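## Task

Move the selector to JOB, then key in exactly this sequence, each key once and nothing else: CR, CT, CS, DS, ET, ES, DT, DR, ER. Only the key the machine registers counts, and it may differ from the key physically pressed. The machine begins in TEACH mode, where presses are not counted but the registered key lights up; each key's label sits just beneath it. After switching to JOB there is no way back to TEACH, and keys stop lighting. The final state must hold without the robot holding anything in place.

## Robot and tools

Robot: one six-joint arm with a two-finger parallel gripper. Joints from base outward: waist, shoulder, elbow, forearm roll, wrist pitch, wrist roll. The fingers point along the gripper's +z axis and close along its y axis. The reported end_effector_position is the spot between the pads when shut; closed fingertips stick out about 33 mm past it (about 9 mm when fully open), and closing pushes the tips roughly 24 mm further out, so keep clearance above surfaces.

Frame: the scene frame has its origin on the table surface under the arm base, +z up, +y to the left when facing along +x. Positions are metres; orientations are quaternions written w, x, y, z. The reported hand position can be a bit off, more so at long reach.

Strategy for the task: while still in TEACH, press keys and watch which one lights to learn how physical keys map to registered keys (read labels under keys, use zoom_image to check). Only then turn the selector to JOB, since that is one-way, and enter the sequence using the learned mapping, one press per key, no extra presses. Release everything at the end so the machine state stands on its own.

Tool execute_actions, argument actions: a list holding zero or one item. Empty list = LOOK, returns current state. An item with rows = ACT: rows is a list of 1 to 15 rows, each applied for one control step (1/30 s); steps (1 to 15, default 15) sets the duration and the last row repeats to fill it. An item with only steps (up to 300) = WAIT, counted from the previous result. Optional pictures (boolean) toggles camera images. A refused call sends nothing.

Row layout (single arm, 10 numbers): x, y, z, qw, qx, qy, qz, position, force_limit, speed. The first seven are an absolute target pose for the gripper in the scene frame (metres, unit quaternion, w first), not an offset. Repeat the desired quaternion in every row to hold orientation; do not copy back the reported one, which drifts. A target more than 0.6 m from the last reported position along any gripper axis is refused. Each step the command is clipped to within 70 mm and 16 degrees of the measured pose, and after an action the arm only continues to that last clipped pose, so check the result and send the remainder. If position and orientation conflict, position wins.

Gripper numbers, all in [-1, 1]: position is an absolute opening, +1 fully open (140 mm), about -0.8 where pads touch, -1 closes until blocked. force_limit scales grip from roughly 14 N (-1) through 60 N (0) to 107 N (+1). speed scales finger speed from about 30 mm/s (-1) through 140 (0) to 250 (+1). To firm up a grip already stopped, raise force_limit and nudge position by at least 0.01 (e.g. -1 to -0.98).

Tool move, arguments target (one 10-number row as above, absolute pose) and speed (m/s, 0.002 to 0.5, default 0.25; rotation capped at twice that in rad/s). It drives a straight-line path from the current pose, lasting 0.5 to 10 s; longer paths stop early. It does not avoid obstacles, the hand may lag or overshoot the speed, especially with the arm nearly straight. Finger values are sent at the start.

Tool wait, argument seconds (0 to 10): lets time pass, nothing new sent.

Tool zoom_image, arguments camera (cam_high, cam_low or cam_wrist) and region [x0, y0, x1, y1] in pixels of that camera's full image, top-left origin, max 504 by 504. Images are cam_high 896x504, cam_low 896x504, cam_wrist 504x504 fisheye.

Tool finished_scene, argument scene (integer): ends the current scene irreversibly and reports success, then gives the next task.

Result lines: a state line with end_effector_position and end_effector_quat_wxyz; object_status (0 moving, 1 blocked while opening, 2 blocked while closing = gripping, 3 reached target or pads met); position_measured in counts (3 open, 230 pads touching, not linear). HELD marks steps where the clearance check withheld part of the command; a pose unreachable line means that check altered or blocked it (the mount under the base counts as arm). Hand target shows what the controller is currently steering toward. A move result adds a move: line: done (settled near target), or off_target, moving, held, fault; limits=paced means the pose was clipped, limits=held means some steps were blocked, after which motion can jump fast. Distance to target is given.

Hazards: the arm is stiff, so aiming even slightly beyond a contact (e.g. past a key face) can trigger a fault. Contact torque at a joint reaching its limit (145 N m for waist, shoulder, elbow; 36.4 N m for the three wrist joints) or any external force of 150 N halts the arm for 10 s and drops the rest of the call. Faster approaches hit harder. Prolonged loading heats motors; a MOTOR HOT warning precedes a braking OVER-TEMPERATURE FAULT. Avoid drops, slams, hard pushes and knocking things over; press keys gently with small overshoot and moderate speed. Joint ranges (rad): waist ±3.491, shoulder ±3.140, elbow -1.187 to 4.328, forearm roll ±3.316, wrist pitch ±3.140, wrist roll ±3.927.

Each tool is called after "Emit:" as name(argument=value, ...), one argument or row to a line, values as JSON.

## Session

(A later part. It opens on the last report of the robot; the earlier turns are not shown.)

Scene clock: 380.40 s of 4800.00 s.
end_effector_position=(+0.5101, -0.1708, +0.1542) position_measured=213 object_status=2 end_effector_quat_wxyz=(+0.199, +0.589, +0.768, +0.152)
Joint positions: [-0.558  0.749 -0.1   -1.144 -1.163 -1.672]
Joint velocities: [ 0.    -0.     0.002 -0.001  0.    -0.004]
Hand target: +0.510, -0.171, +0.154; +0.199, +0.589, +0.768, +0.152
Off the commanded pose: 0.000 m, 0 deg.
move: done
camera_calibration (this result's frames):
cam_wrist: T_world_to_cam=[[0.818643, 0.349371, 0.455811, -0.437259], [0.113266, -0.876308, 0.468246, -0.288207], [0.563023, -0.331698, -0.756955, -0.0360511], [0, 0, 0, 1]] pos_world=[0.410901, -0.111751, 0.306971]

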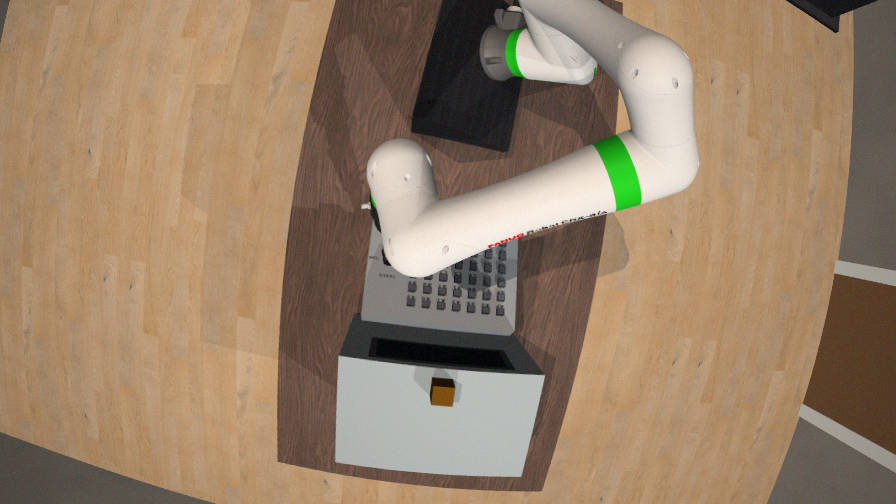

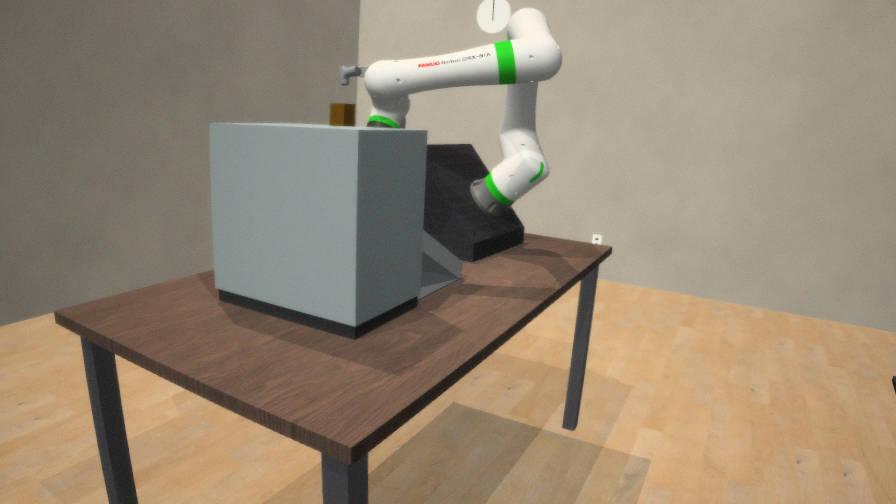

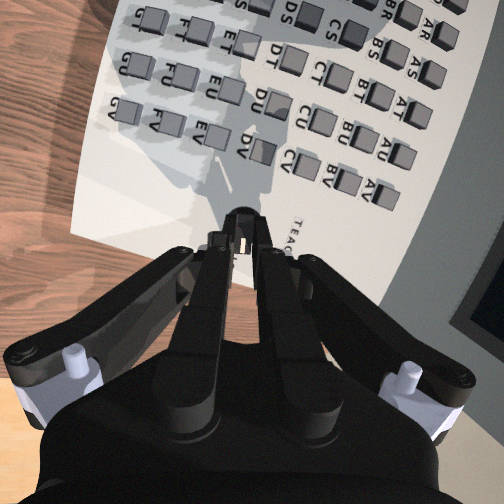

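Emit:
move(
  target=[0.5101,-0.1708,0.1542,0.1846,0.6541,0.7138,0.1692,-1,-1,0],
  speed=0.05,
)

Emit:
execute_actions(
  actions=[
    {"rows":[[0.5101,-0.1708,0.1542,0.1846,0.6541,0.7138,0.1692,-0.45,-1,0]],"steps":12},
  ],
  pictures=false,
)

Emit:
move(
  target=[0.4859,-0.1708,0.1979,0.1846,0.6541,0.7138,0.1692,-0.45,-1,0],
  speed=0.12,
)

Scene clock: 389.97 s of 4800.00 s.
end_effector_position=(+0.5101, -0.1708, +0.1542) position_measured=213 object_status=2 end_effector_quat_wxyz=(+0.185, +0.654, +0.714, +0.169)
Joint positions: [-0.558  0.749 -0.099 -1.144 -1.163 -1.847]
Joint velocities: [ 0.     0.002 -0.001 -0.001 -0.    -0.005]
Hand target: +0.510, -0.171, +0.154; +0.185, +0.654, +0.714, +0.169
Off the commanded pose: 0.000 m, 0 deg.
After step 90, 4.60 s passed at rest.
move: done
camera_calibration (this result's frames):
cam_wrist: T_world_to_cam=[[0.859264, 0.181349, 0.478307, -0.490195], [-0.0241173, -0.919646, 0.392007, -0.213832], [0.510963, -0.348373, -0.785845, -0.00790408], [0, 0, 0, 1]] pos_world=[0.420089, -0.110507, 0.312076]

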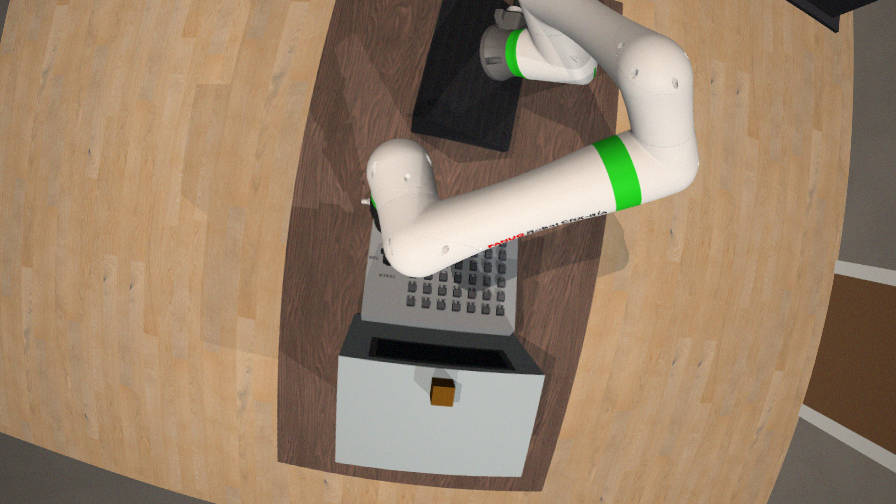

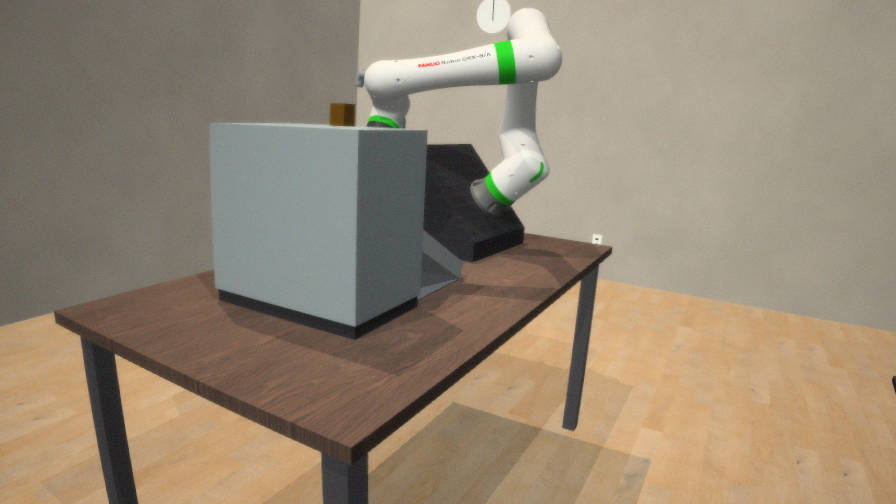

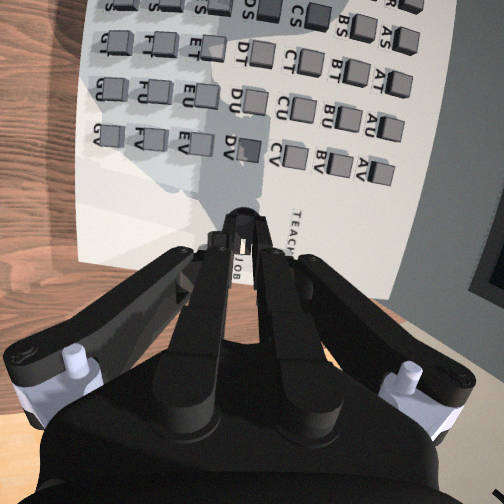

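Scene clock: 390.37 s of 4800.00 s.
end_effector_position=(+0.5103, -0.1707, +0.1545) position_measured=186 object_status=0 end_effector_quat_wxyz=(+0.185, +0.654, +0.714, +0.169)
Joint positions: [-0.558  0.749 -0.099 -1.144 -1.163 -1.847]
Joint velocities: [ 0.     0.003 -0.001  0.002  0.    -0.   ]
Hand target: +0.510, -0.171, +0.154; +0.185, +0.654, +0.714, +0.169
Off the commanded pose: 0.000 m, 0 deg.
Steps of this call (steps 1 to 12: all 12 steps of this action). Readings (end_effector_position | what the end effector reports):
1: (+0.5101, -0.1708, +0.1542) | position_measured=213 object_status=0
2: (+0.5107, -0.1703, +0.1544) | position_measured=213 object_status=0
4: (+0.5114, -0.1700, +0.1548) | position_measured=193 object_status=0
8: (+0.5107, -0.1706, +0.1546) | position_measured=186 object_status=0
12: the state above

Scene clock: 391.40 s of 4800.00 s.
end_effector_position=(+0.4858, -0.1708, +0.1978) position_measured=186 object_status=3 end_effector_quat_wxyz=(+0.185, +0.654, +0.714, +0.169)
Joint positions: [-0.63   0.696 -0.101 -1.081 -1.23  -1.874]
Joint velocities: [-0.002 -0.002  0.003  0.001 -0.001  0.   ]
Hand target: +0.486, -0.171, +0.198; +0.185, +0.654, +0.714, +0.169
Off the commanded pose: 0.000 m, 0 deg.
move: done
camera_calibration (this result's frames):
cam_wrist: T_world_to_cam=[[0.859387, 0.18102, 0.478211, -0.490256], [-0.0243694, -0.919675, 0.391924, -0.231323], [0.510745, -0.348468, -0.785945, 0.0388919], [0, 0, 0, 1]] pos_world=[0.395819, -0.110443, 0.355674]

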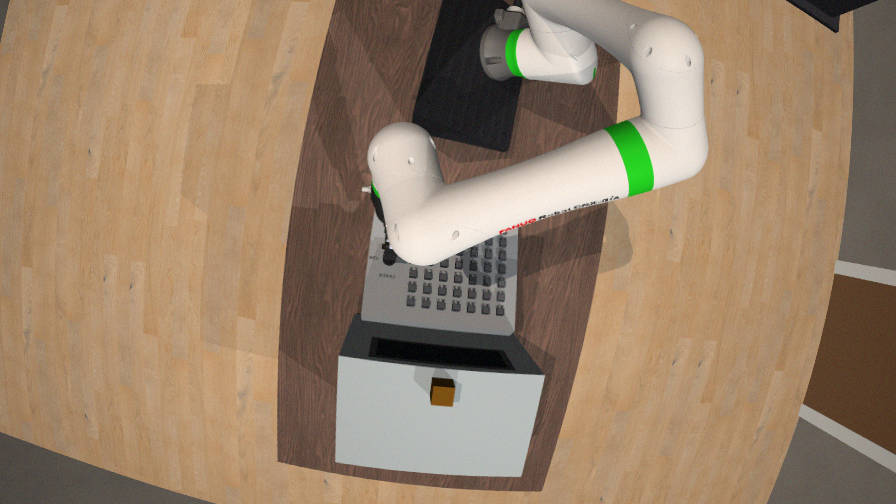

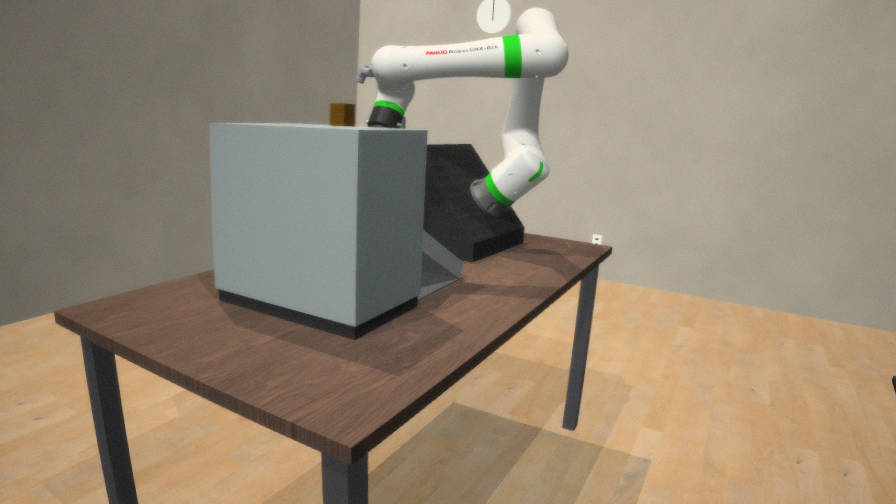

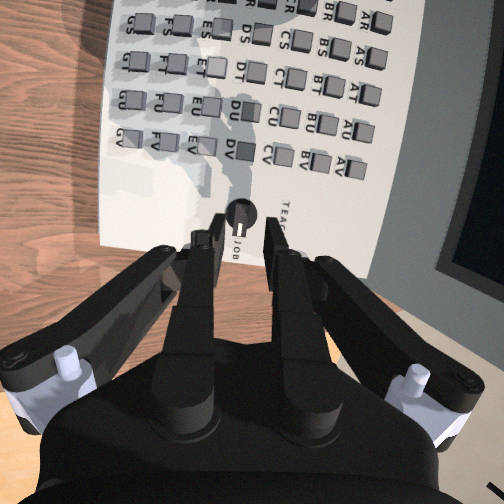

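Emit:
move(
  target=[0.5283,-0.03,0.235,0.284,0,0.959,0,-1,0,1],
  speed=0.25,
)

Emit:
move(
  target=[0.5583,0.0276,0.1877,0.284,0,0.959,0,-1,0,1],
  speed=0.12,
)

Scene clock: 399.23 s of 4800.00 s.
end_effector_position=(+0.5285, -0.0299, +0.2350) position_measured=233 object_status=3 end_effector_quat_wxyz=(+0.284, +0.000, +0.959, +0.000)
Joint positions: [-0.5    0.357 -0.221 -1.141 -1.202 -0.624]
Joint velocities: [-0.    -0.003 -0.001 -0.    -0.001  0.004]
Hand target: +0.528, -0.030, +0.235; +0.284, +0.000, +0.959, +0.000
Off the commanded pose: 0.000 m, 0 deg.
After step 90, 1.47 s passed at rest.
move: done
camera_calibration (this result's frames):
cam_wrist: T_world_to_cam=[[-0.0800707, 0.995529, -0.0501032, 0.0747834], [0.587045, 0.0877197, 0.804787, -0.505325], [0.805584, 0.035027, -0.591445, -0.0945909], [0, 0, 0, 1]] pos_world=[0.378838, -0.0268089, 0.354481]

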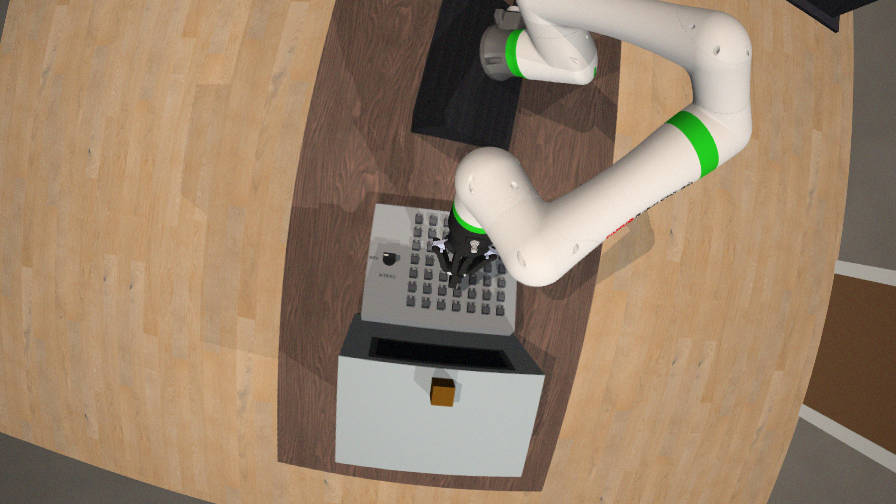

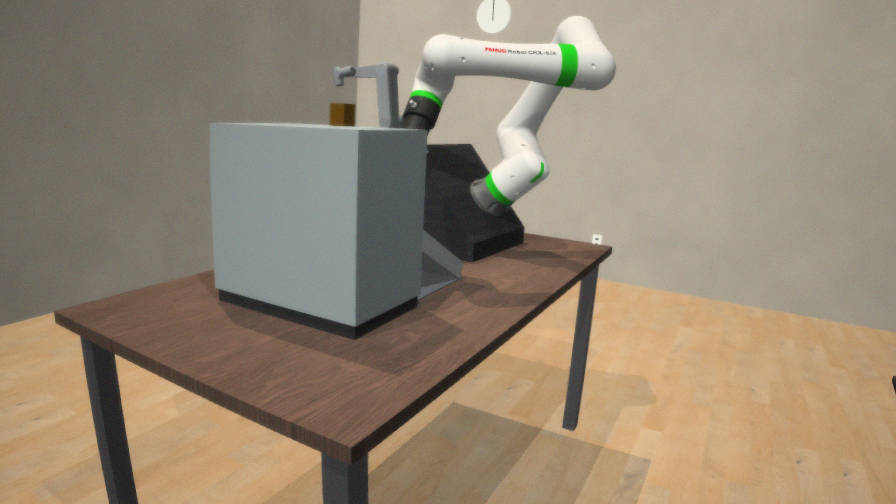

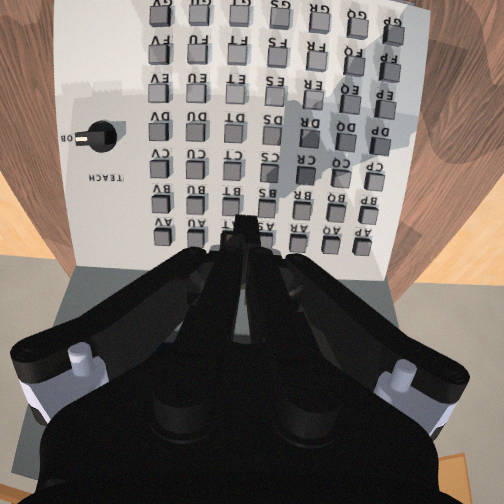

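Scene clock: 400.27 s of 4800.00 s.
end_effector_position=(+0.5585, +0.0276, +0.1878) position_measured=233 object_status=3 end_effector_quat_wxyz=(+0.284, -0.000, +0.959, +0.000)
Joint positions: [-0.333  0.286 -0.268 -1.195 -1.083 -0.708]
Joint velocities: [ 0.002  0.001 -0.001 -0.     0.002 -0.   ]
Hand target: +0.559, +0.028, +0.188; +0.284, -0.000, +0.959, +0.000
Off the commanded pose: 0.000 m, 0 deg.
move: done
camera_calibration (this result's frames):
cam_wrist: T_world_to_cam=[[-0.0807506, 0.995475, -0.0500795, 0.0179236], [0.587302, 0.0881155, 0.804557, -0.490143], [0.80533, 0.0355567, -0.59176, -0.148544], [0, 0, 0, 1]] pos_world=[0.408937, 0.0306284, 0.307343]

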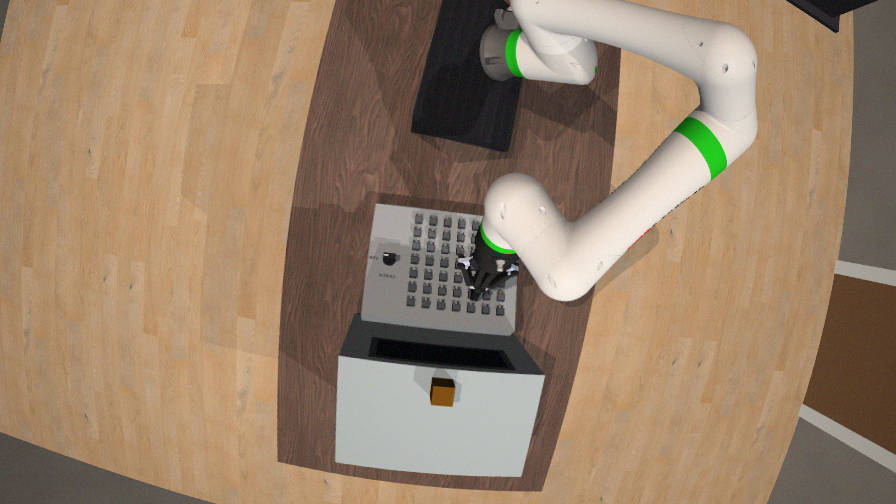

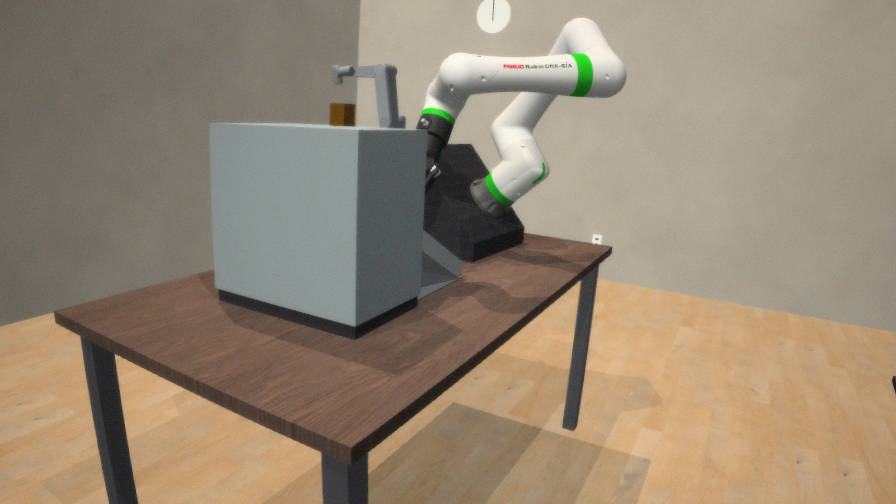

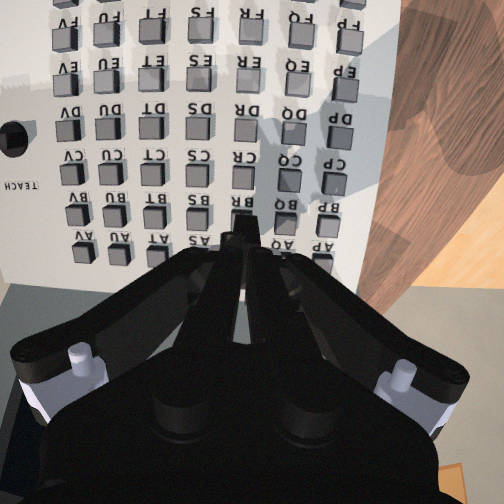

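Emit:
move(
  target=[0.5630,0.0276,0.1805,0.284,0,0.959,0,-1,0,1],
  speed=0.012,
)

Emit:
move(
  target=[0.5634,0.0276,0.1799,0.284,0,0.959,0,-1,0,1],
  speed=0.005,
)

Scene clock: 406.93 s of 4800.00 s.
end_effector_position=(+0.5630, +0.0276, +0.1805) position_measured=233 object_status=3 end_effector_quat_wxyz=(+0.284, -0.000, +0.959, +0.000)
Joint positions: [-0.319  0.298 -0.265 -1.204 -1.068 -0.704]
Joint velocities: [ 0.    -0.    -0.001 -0.001  0.001 -0.001]
Hand target: +0.563, +0.028, +0.181; +0.284, -0.000, +0.959, +0.000
Off the commanded pose: 0.000 m, 0 deg.
After step 90, 2.73 s passed at rest.
move: done
camera_calibration (this result's frames):
cam_wrist: T_world_to_cam=[[-0.0804846, 0.995488, -0.0502554, 0.0178008], [0.58772, 0.088118, 0.804252, -0.48709], [0.805051, 0.0351938, -0.59216, -0.156239], [0, 0, 0, 1]] pos_world=[0.413486, 0.0306995, 0.300119]

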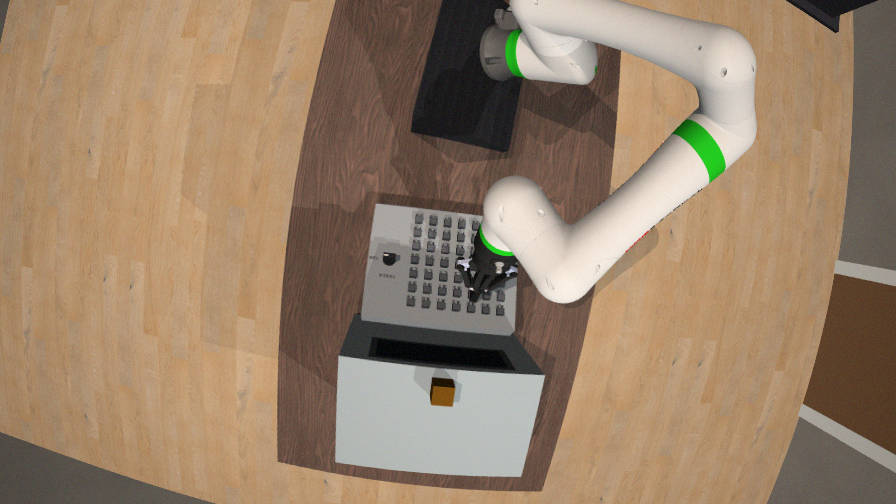

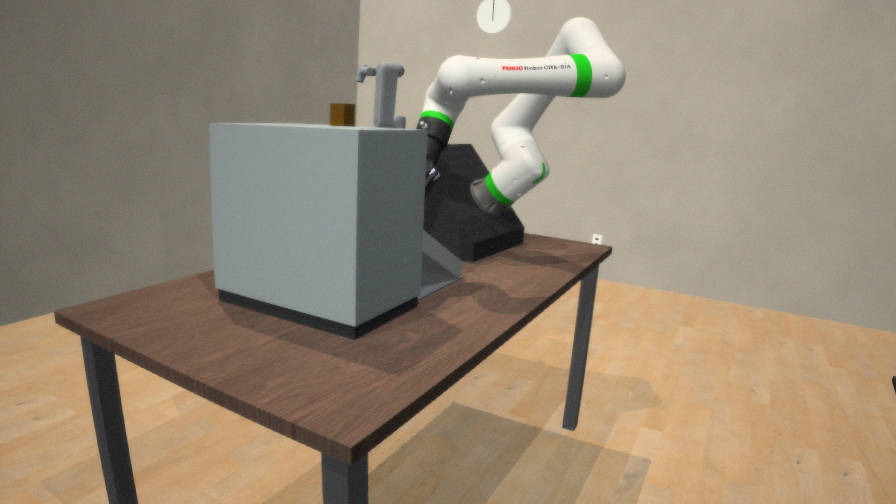

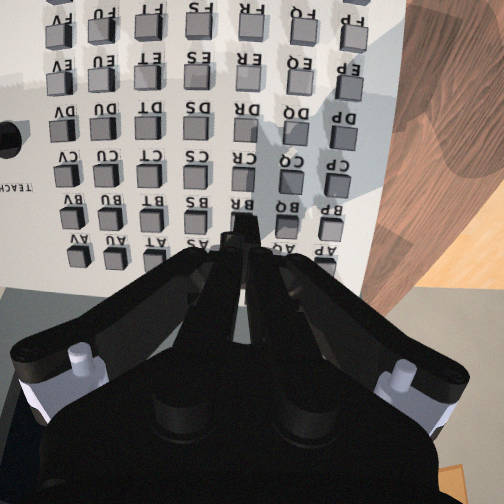

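Scene clock: 407.63 s of 4800.00 s.
end_effector_position=(+0.5634, +0.0276, +0.1799) position_measured=233 object_status=3 end_effector_quat_wxyz=(+0.284, -0.000, +0.959, +0.000)
Joint positions: [-0.318  0.299 -0.265 -1.205 -1.067 -0.704]
Joint velocities: [ 0.     0.001 -0.     0.    -0.    -0.001]
Hand target: +0.563, +0.028, +0.180; +0.284, -0.000, +0.959, +0.000
Off the commanded pose: 0.000 m, 0 deg.
move: done
camera_calibration (this result's frames):
cam_wrist: T_world_to_cam=[[-0.0804464, 0.99549, -0.0502764, 0.0177884], [0.587714, 0.088112, 0.804257, -0.486818], [0.805059, 0.0351514, -0.592152, -0.156941], [0, 0, 0, 1]] pos_world=[0.413888, 0.030703, 0.299488]

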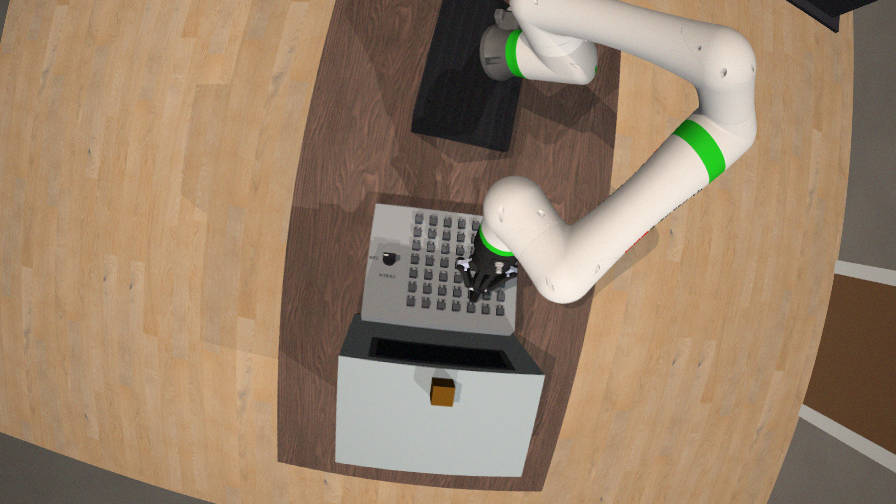

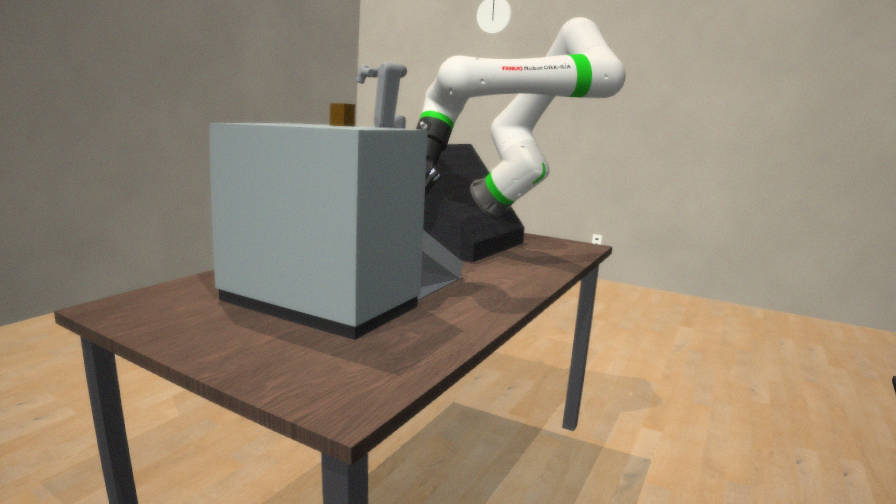

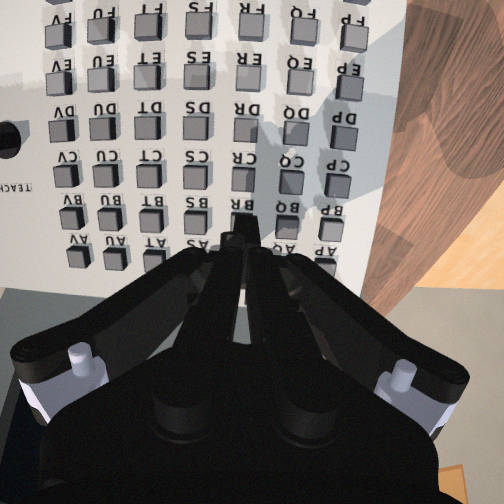

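Emit:
execute_actions(
  actions=[
    {"rows":[[0.5622,0.0276,0.1817,0.284,0,0.959,0,-1,0,1],[0.5608,0.0276,0.1838,0.284,0,0.959,0,-1,0,1],[0.5595,0.0276,0.1859,0.284,0,0.959,0,-1,0,1],[0.5583,0.0276,0.1879,0.284,0,0.959,0,-1,0,1]],"steps":11},
  ],
  pictures=false,
)

Emit:
execute_actions(
  actions=[
    {"rows":[[0.5587,0.019,0.188,0.284,0,0.959,0,-1,0,1],[0.5591,0.0105,0.188,0.284,0,0.959,0,-1,0,1],[0.5595,0.002,0.188,0.284,0,0.959,0,-1,0,1],[0.5599,-0.0065,0.1881,0.284,0,0.959,0,-1,0,1],[0.5603,-0.015,0.1881,0.284,0,0.959,0,-1,0,1],[0.5607,-0.0235,0.1882,0.284,0,0.959,0,-1,0,1],[0.5611,-0.032,0.1882,0.284,0,0.959,0,-1,0,1],[0.5614,-0.0398,0.1882,0.284,0,0.959,0,-1,0,1]],"steps":15},
  ],
  pictures=false,
)

Emit:
execute_actions(
  actions=[
    {"rows":[[0.5614,-0.0398,0.1882,0.284,0,0.959,0,-1,0,1]],"steps":9},
  ],
  pictures=false,
)

Emit:
move(
  target=[0.5665,-0.0398,0.1804,0.284,0,0.959,0,-1,0,1],
  speed=0.01,
)

Scene clock: 425.03 s of 4800.00 s.
end_effector_position=(+0.5584, +0.0276, +0.1878) position_measured=233 object_status=3 end_effector_quat_wxyz=(+0.284, +0.000, +0.959, +0.000)
Joint positions: [-0.333  0.286 -0.268 -1.195 -1.083 -0.709]
Joint velocities: [-0.002 -0.002 -0.001  0.002 -0.003 -0.001]
Hand target: +0.558, +0.028, +0.188; +0.284, +0.000, +0.959, -0.000
Off the commanded pose: 0.000 m, 0 deg.
Steps of this call (steps 1 to 90: nothing new was sent; then 14.03 s passed at rest; steps 91 to 101: all 11 steps of this action). Readings (end_effector_position | what the end effector reports):
91: (+0.5634, +0.0276, +0.1799) | position_measured=233 object_status=3
92: (+0.5633, +0.0278, +0.1804) | position_measured=233 object_status=3
94: (+0.5615, +0.0277, +0.1833) | position_measured=233 object_status=3
98: (+0.5586, +0.0276, +0.1874) | position_measured=233 object_status=3
101: the state above

Scene clock: 425.53 s of 4800.00 s.
end_effector_position=(+0.5611, -0.0394, +0.1882) position_measured=233 object_status=3 end_effector_quat_wxyz=(+0.284, +0.000, +0.959, -0.000)
Joint positions: [-0.418  0.446 -0.199 -1.202 -1.115 -0.585]
Joint velocities: [-0.012  0.032  0.025 -0.004 -0.013  0.02 ]
Hand target: +0.561, -0.040, +0.188; +0.284, +0.000, +0.959, -0.000
Off the commanded pose: 0.001 m, 0 deg.
Steps of this call (steps 1 to 15: all 15 steps of this action). Readings (end_effector_position | what the end effector reports):
1: (+0.5583, +0.0275, +0.1879) | position_measured=233 object_status=3
2: (+0.5583, +0.0259, +0.1881) | position_measured=233 object_status=3
4: (+0.5583, +0.0165, +0.1881) | position_measured=233 object_status=3
8: (+0.5588, -0.0103, +0.1882) | position_measured=233 object_status=3
15: the state above

Scene clock: 425.83 s of 4800.00 s.
end_effector_position=(+0.5614, -0.0398, +0.1882) position_measured=233 object_status=3 end_effector_quat_wxyz=(+0.284, -0.000, +0.959, -0.000)
Joint positions: [-0.419  0.448 -0.198 -1.203 -1.115 -0.584]
Joint velocities: [ 0.     0.002 -0.002 -0.    -0.    -0.001]
Hand target: +0.561, -0.040, +0.188; +0.284, +0.000, +0.959, -0.000
Off the commanded pose: 0.000 m, 0 deg.
Steps of this call (steps 1 to 9: all 9 steps of this action). Readings (end_effector_position | what the end effector reports):
1: (+0.5612, -0.0395, +0.1882) | position_measured=233 object_status=3
2: (+0.5613, -0.0396, +0.1882) | position_measured=233 object_status=3
4: (+0.5614, -0.0397, +0.1882) | position_measured=233 object_status=3
8: (+0.5614, -0.0398, +0.1882) | position_measured=233 object_status=3
9: the state above

Scene clock: 427.23 s of 4800.00 s.
end_effector_position=(+0.5665, -0.0398, +0.1805) position_measured=233 object_status=3 end_effector_quat_wxyz=(+0.284, -0.000, +0.959, -0.000)
Joint positions: [-0.405  0.46  -0.195 -1.214 -1.102 -0.579]
Joint velocities: [ 0.001  0.    -0.001  0.     0.001 -0.001]
Hand target: +0.567, -0.040, +0.180; +0.284, -0.000, +0.959, +0.000
Off the commanded pose: 0.000 m, 0 deg.
move: done
camera_calibration (this result's frames):
cam_wrist: T_world_to_cam=[[-0.0805162, 0.995483, -0.0502991, 0.085203], [0.587731, 0.0881725, 0.804238, -0.483141], [0.80504, 0.0351919, -0.592175, -0.156712], [0, 0, 0, 1]] pos_world=[0.416977, -0.0367034, 0.300045]

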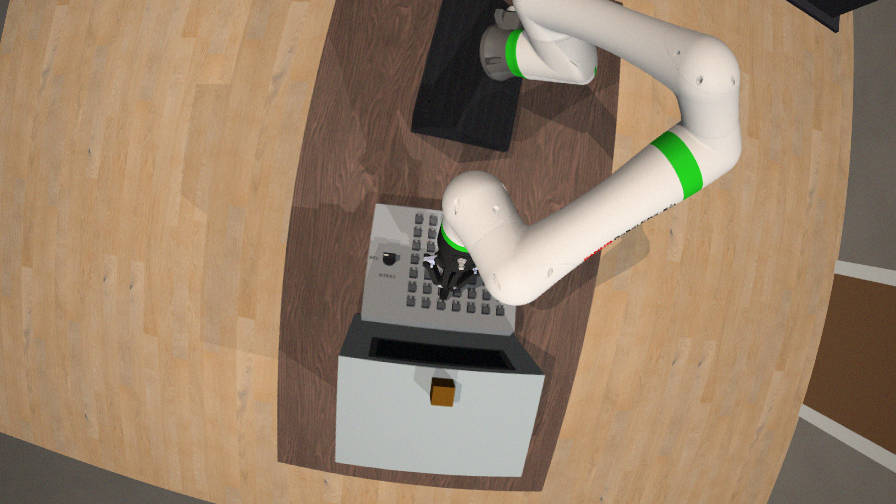

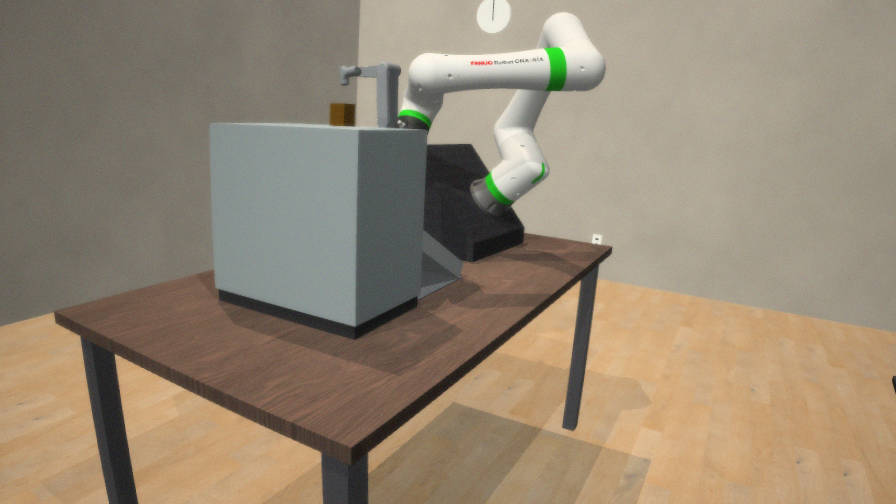

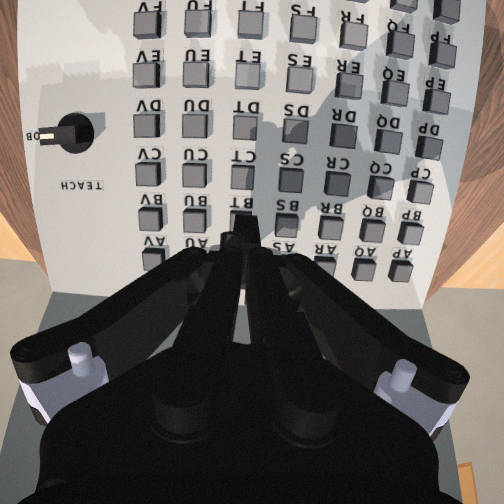

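Emit:
execute_actions(
  actions=[
    {"rows":[[0.5666,-0.0398,0.1802,0.284,0,0.959,0,-1,0,1]],"steps":7},
  ],
  pictures=false,
)

Emit:
execute_actions(
  actions=[
    {"rows":[[0.5649,-0.0398,0.1830,0.284,0,0.959,0,-1,0,1],[0.5632,-0.0398,0.1856,0.284,0,0.959,0,-1,0,1],[0.5614,-0.0398,0.1882,0.284,0,0.959,0,-1,0,1]],"steps":10},
  ],
  pictures=false,
)

Emit:
execute_actions(
  actions=[
    {"rows":[[0.5610,-0.0314,0.1882,0.284,0,0.959,0,-1,0,1],[0.5606,-0.023,0.1882,0.284,0,0.959,0,-1,0,1],[0.5601,-0.0145,0.1882,0.284,0,0.959,0,-1,0,1],[0.5597,-0.0061,0.1882,0.284,0,0.959,0,-1,0,1]],"steps":15},
  ],
  pictures=false,
)

Emit:
move(
  target=[0.5648,-0.0061,0.1803,0.284,0,0.959,0,-1,0,1],
  speed=0.01,
)

Scene clock: 440.50 s of 4800.00 s.
end_effector_position=(+0.5666, -0.0398, +0.1802) position_measured=233 object_status=3 end_effector_quat_wxyz=(+0.284, -0.000, +0.959, -0.000)
Joint positions: [-0.404  0.46  -0.195 -1.214 -1.101 -0.579]
Joint velocities: [-0.     0.    -0.001 -0.001  0.     0.001]
Hand target: +0.567, -0.040, +0.180; +0.284, -0.000, +0.959, +0.000
Off the commanded pose: 0.000 m, 0 deg.
Steps of this call (steps 1 to 90: nothing new was sent; then 10.03 s passed at rest; steps 91 to 97: all 7 steps of this action). Readings (end_effector_position | what the end effector reports):
91: (+0.5665, -0.0398, +0.1804) | position_measured=233 object_status=3
92: (+0.5666, -0.0398, +0.1803) | position_measured=233 object_status=3
94: (+0.5666, -0.0398, +0.1803) | position_measured=233 object_status=3
97: the state above

Scene clock: 440.83 s of 4800.00 s.
end_effector_position=(+0.5615, -0.0398, +0.1881) position_measured=233 object_status=3 end_effector_quat_wxyz=(+0.284, +0.000, +0.959, +0.000)
Joint positions: [-0.419  0.448 -0.198 -1.203 -1.115 -0.584]
Joint velocities: [-0.003 -0.     0.     0.002 -0.003  0.   ]
Hand target: +0.561, -0.040, +0.188; +0.284, +0.000, +0.959, -0.000
Off the commanded pose: 0.000 m, 0 deg.
Steps of this call (steps 1 to 10: all 10 steps of this action). Readings (end_effector_position | what the end effector reports):
1: (+0.5666, -0.0398, +0.1803) | position_measured=233 object_status=3
2: (+0.5664, -0.0396, +0.1810) | position_measured=233 object_status=3
4: (+0.5640, -0.0397, +0.1846) | position_measured=233 object_status=3
8: (+0.5617, -0.0398, +0.1878) | position_measured=233 object_status=3
10: the state above

Scene clock: 441.33 s of 4800.00 s.
end_effector_position=(+0.5598, -0.0061, +0.1882) position_measured=233 object_status=3 end_effector_quat_wxyz=(+0.284, +0.000, +0.959, +0.000)
Joint positions: [-0.379  0.367 -0.236 -1.201 -1.1   -0.642]
Joint velocities: [ 0.001 -0.005 -0.001  0.001  0.001 -0.001]
Hand target: +0.560, -0.006, +0.188; +0.284, -0.000, +0.959, +0.000
Off the commanded pose: 0.000 m, 0 deg.
Steps of this call (steps 1 to 15: all 15 steps of this action). Readings (end_effector_position | what the end effector reports):
1: (+0.5614, -0.0397, +0.1882) | position_measured=233 object_status=3
2: (+0.5612, -0.0381, +0.1882) | position_measured=233 object_status=3
4: (+0.5608, -0.0292, +0.1881) | position_measured=233 object_status=3
8: (+0.5599, -0.0095, +0.1880) | position_measured=233 object_status=3
15: the state above

Scene clock: 442.73 s of 4800.00 s.
end_effector_position=(+0.5648, -0.0061, +0.1803) position_measured=233 object_status=3 end_effector_quat_wxyz=(+0.284, -0.000, +0.959, +0.000)
Joint positions: [-0.364  0.379 -0.233 -1.212 -1.086 -0.637]
Joint velocities: [ 0.     0.001  0.001 -0.001  0.    -0.   ]
Hand target: +0.565, -0.006, +0.180; +0.284, -0.000, +0.959, +0.000
Off the commanded pose: 0.000 m, 0 deg.
move: done
camera_calibration (this result's frames):
cam_wrist: T_world_to_cam=[[-0.0804771, 0.995488, -0.0502682, 0.0514883], [0.587708, 0.0881233, 0.80426, -0.485018], [0.805061, 0.0351815, -0.592148, -0.156635], [0, 0, 0, 1]] pos_world=[0.415293, -0.00300398, 0.299918]

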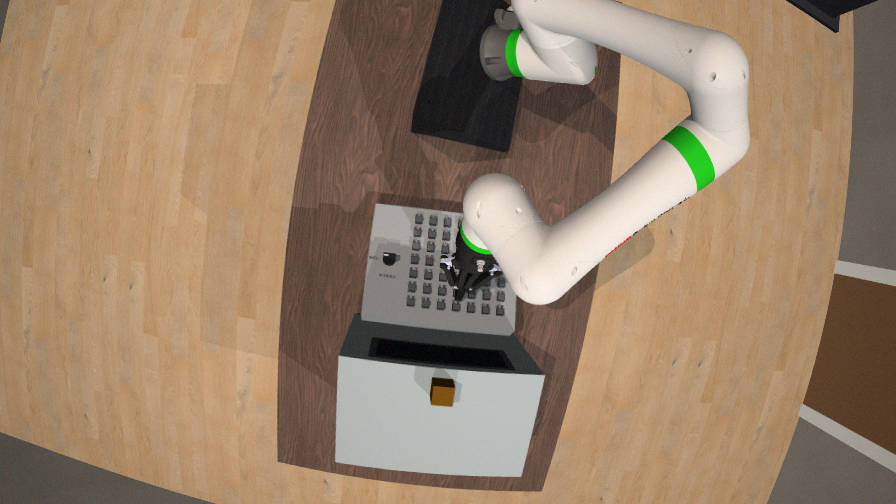

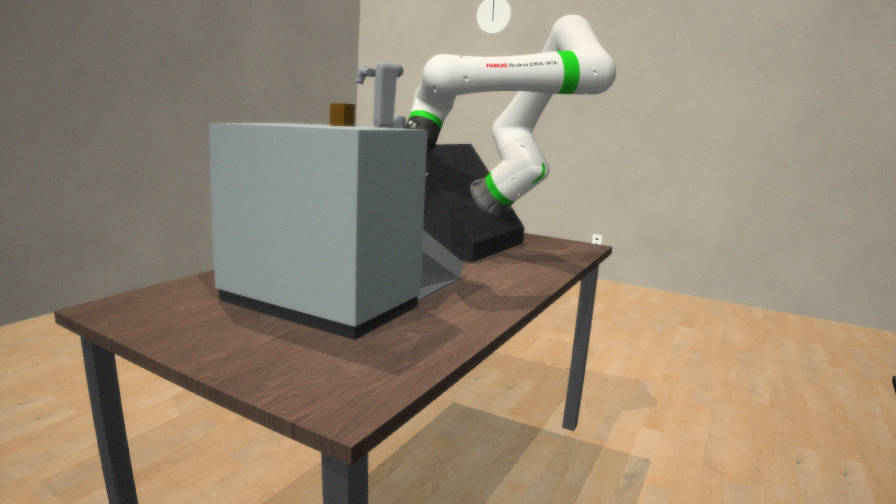

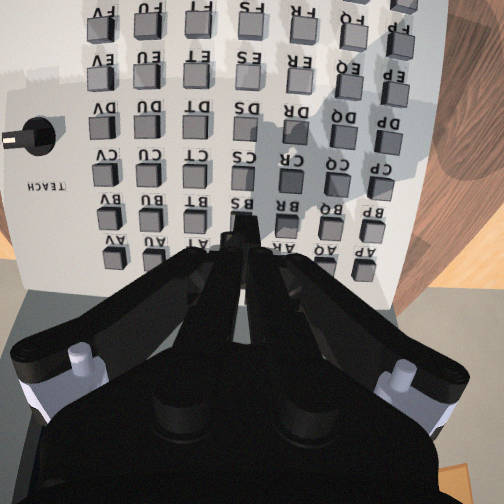

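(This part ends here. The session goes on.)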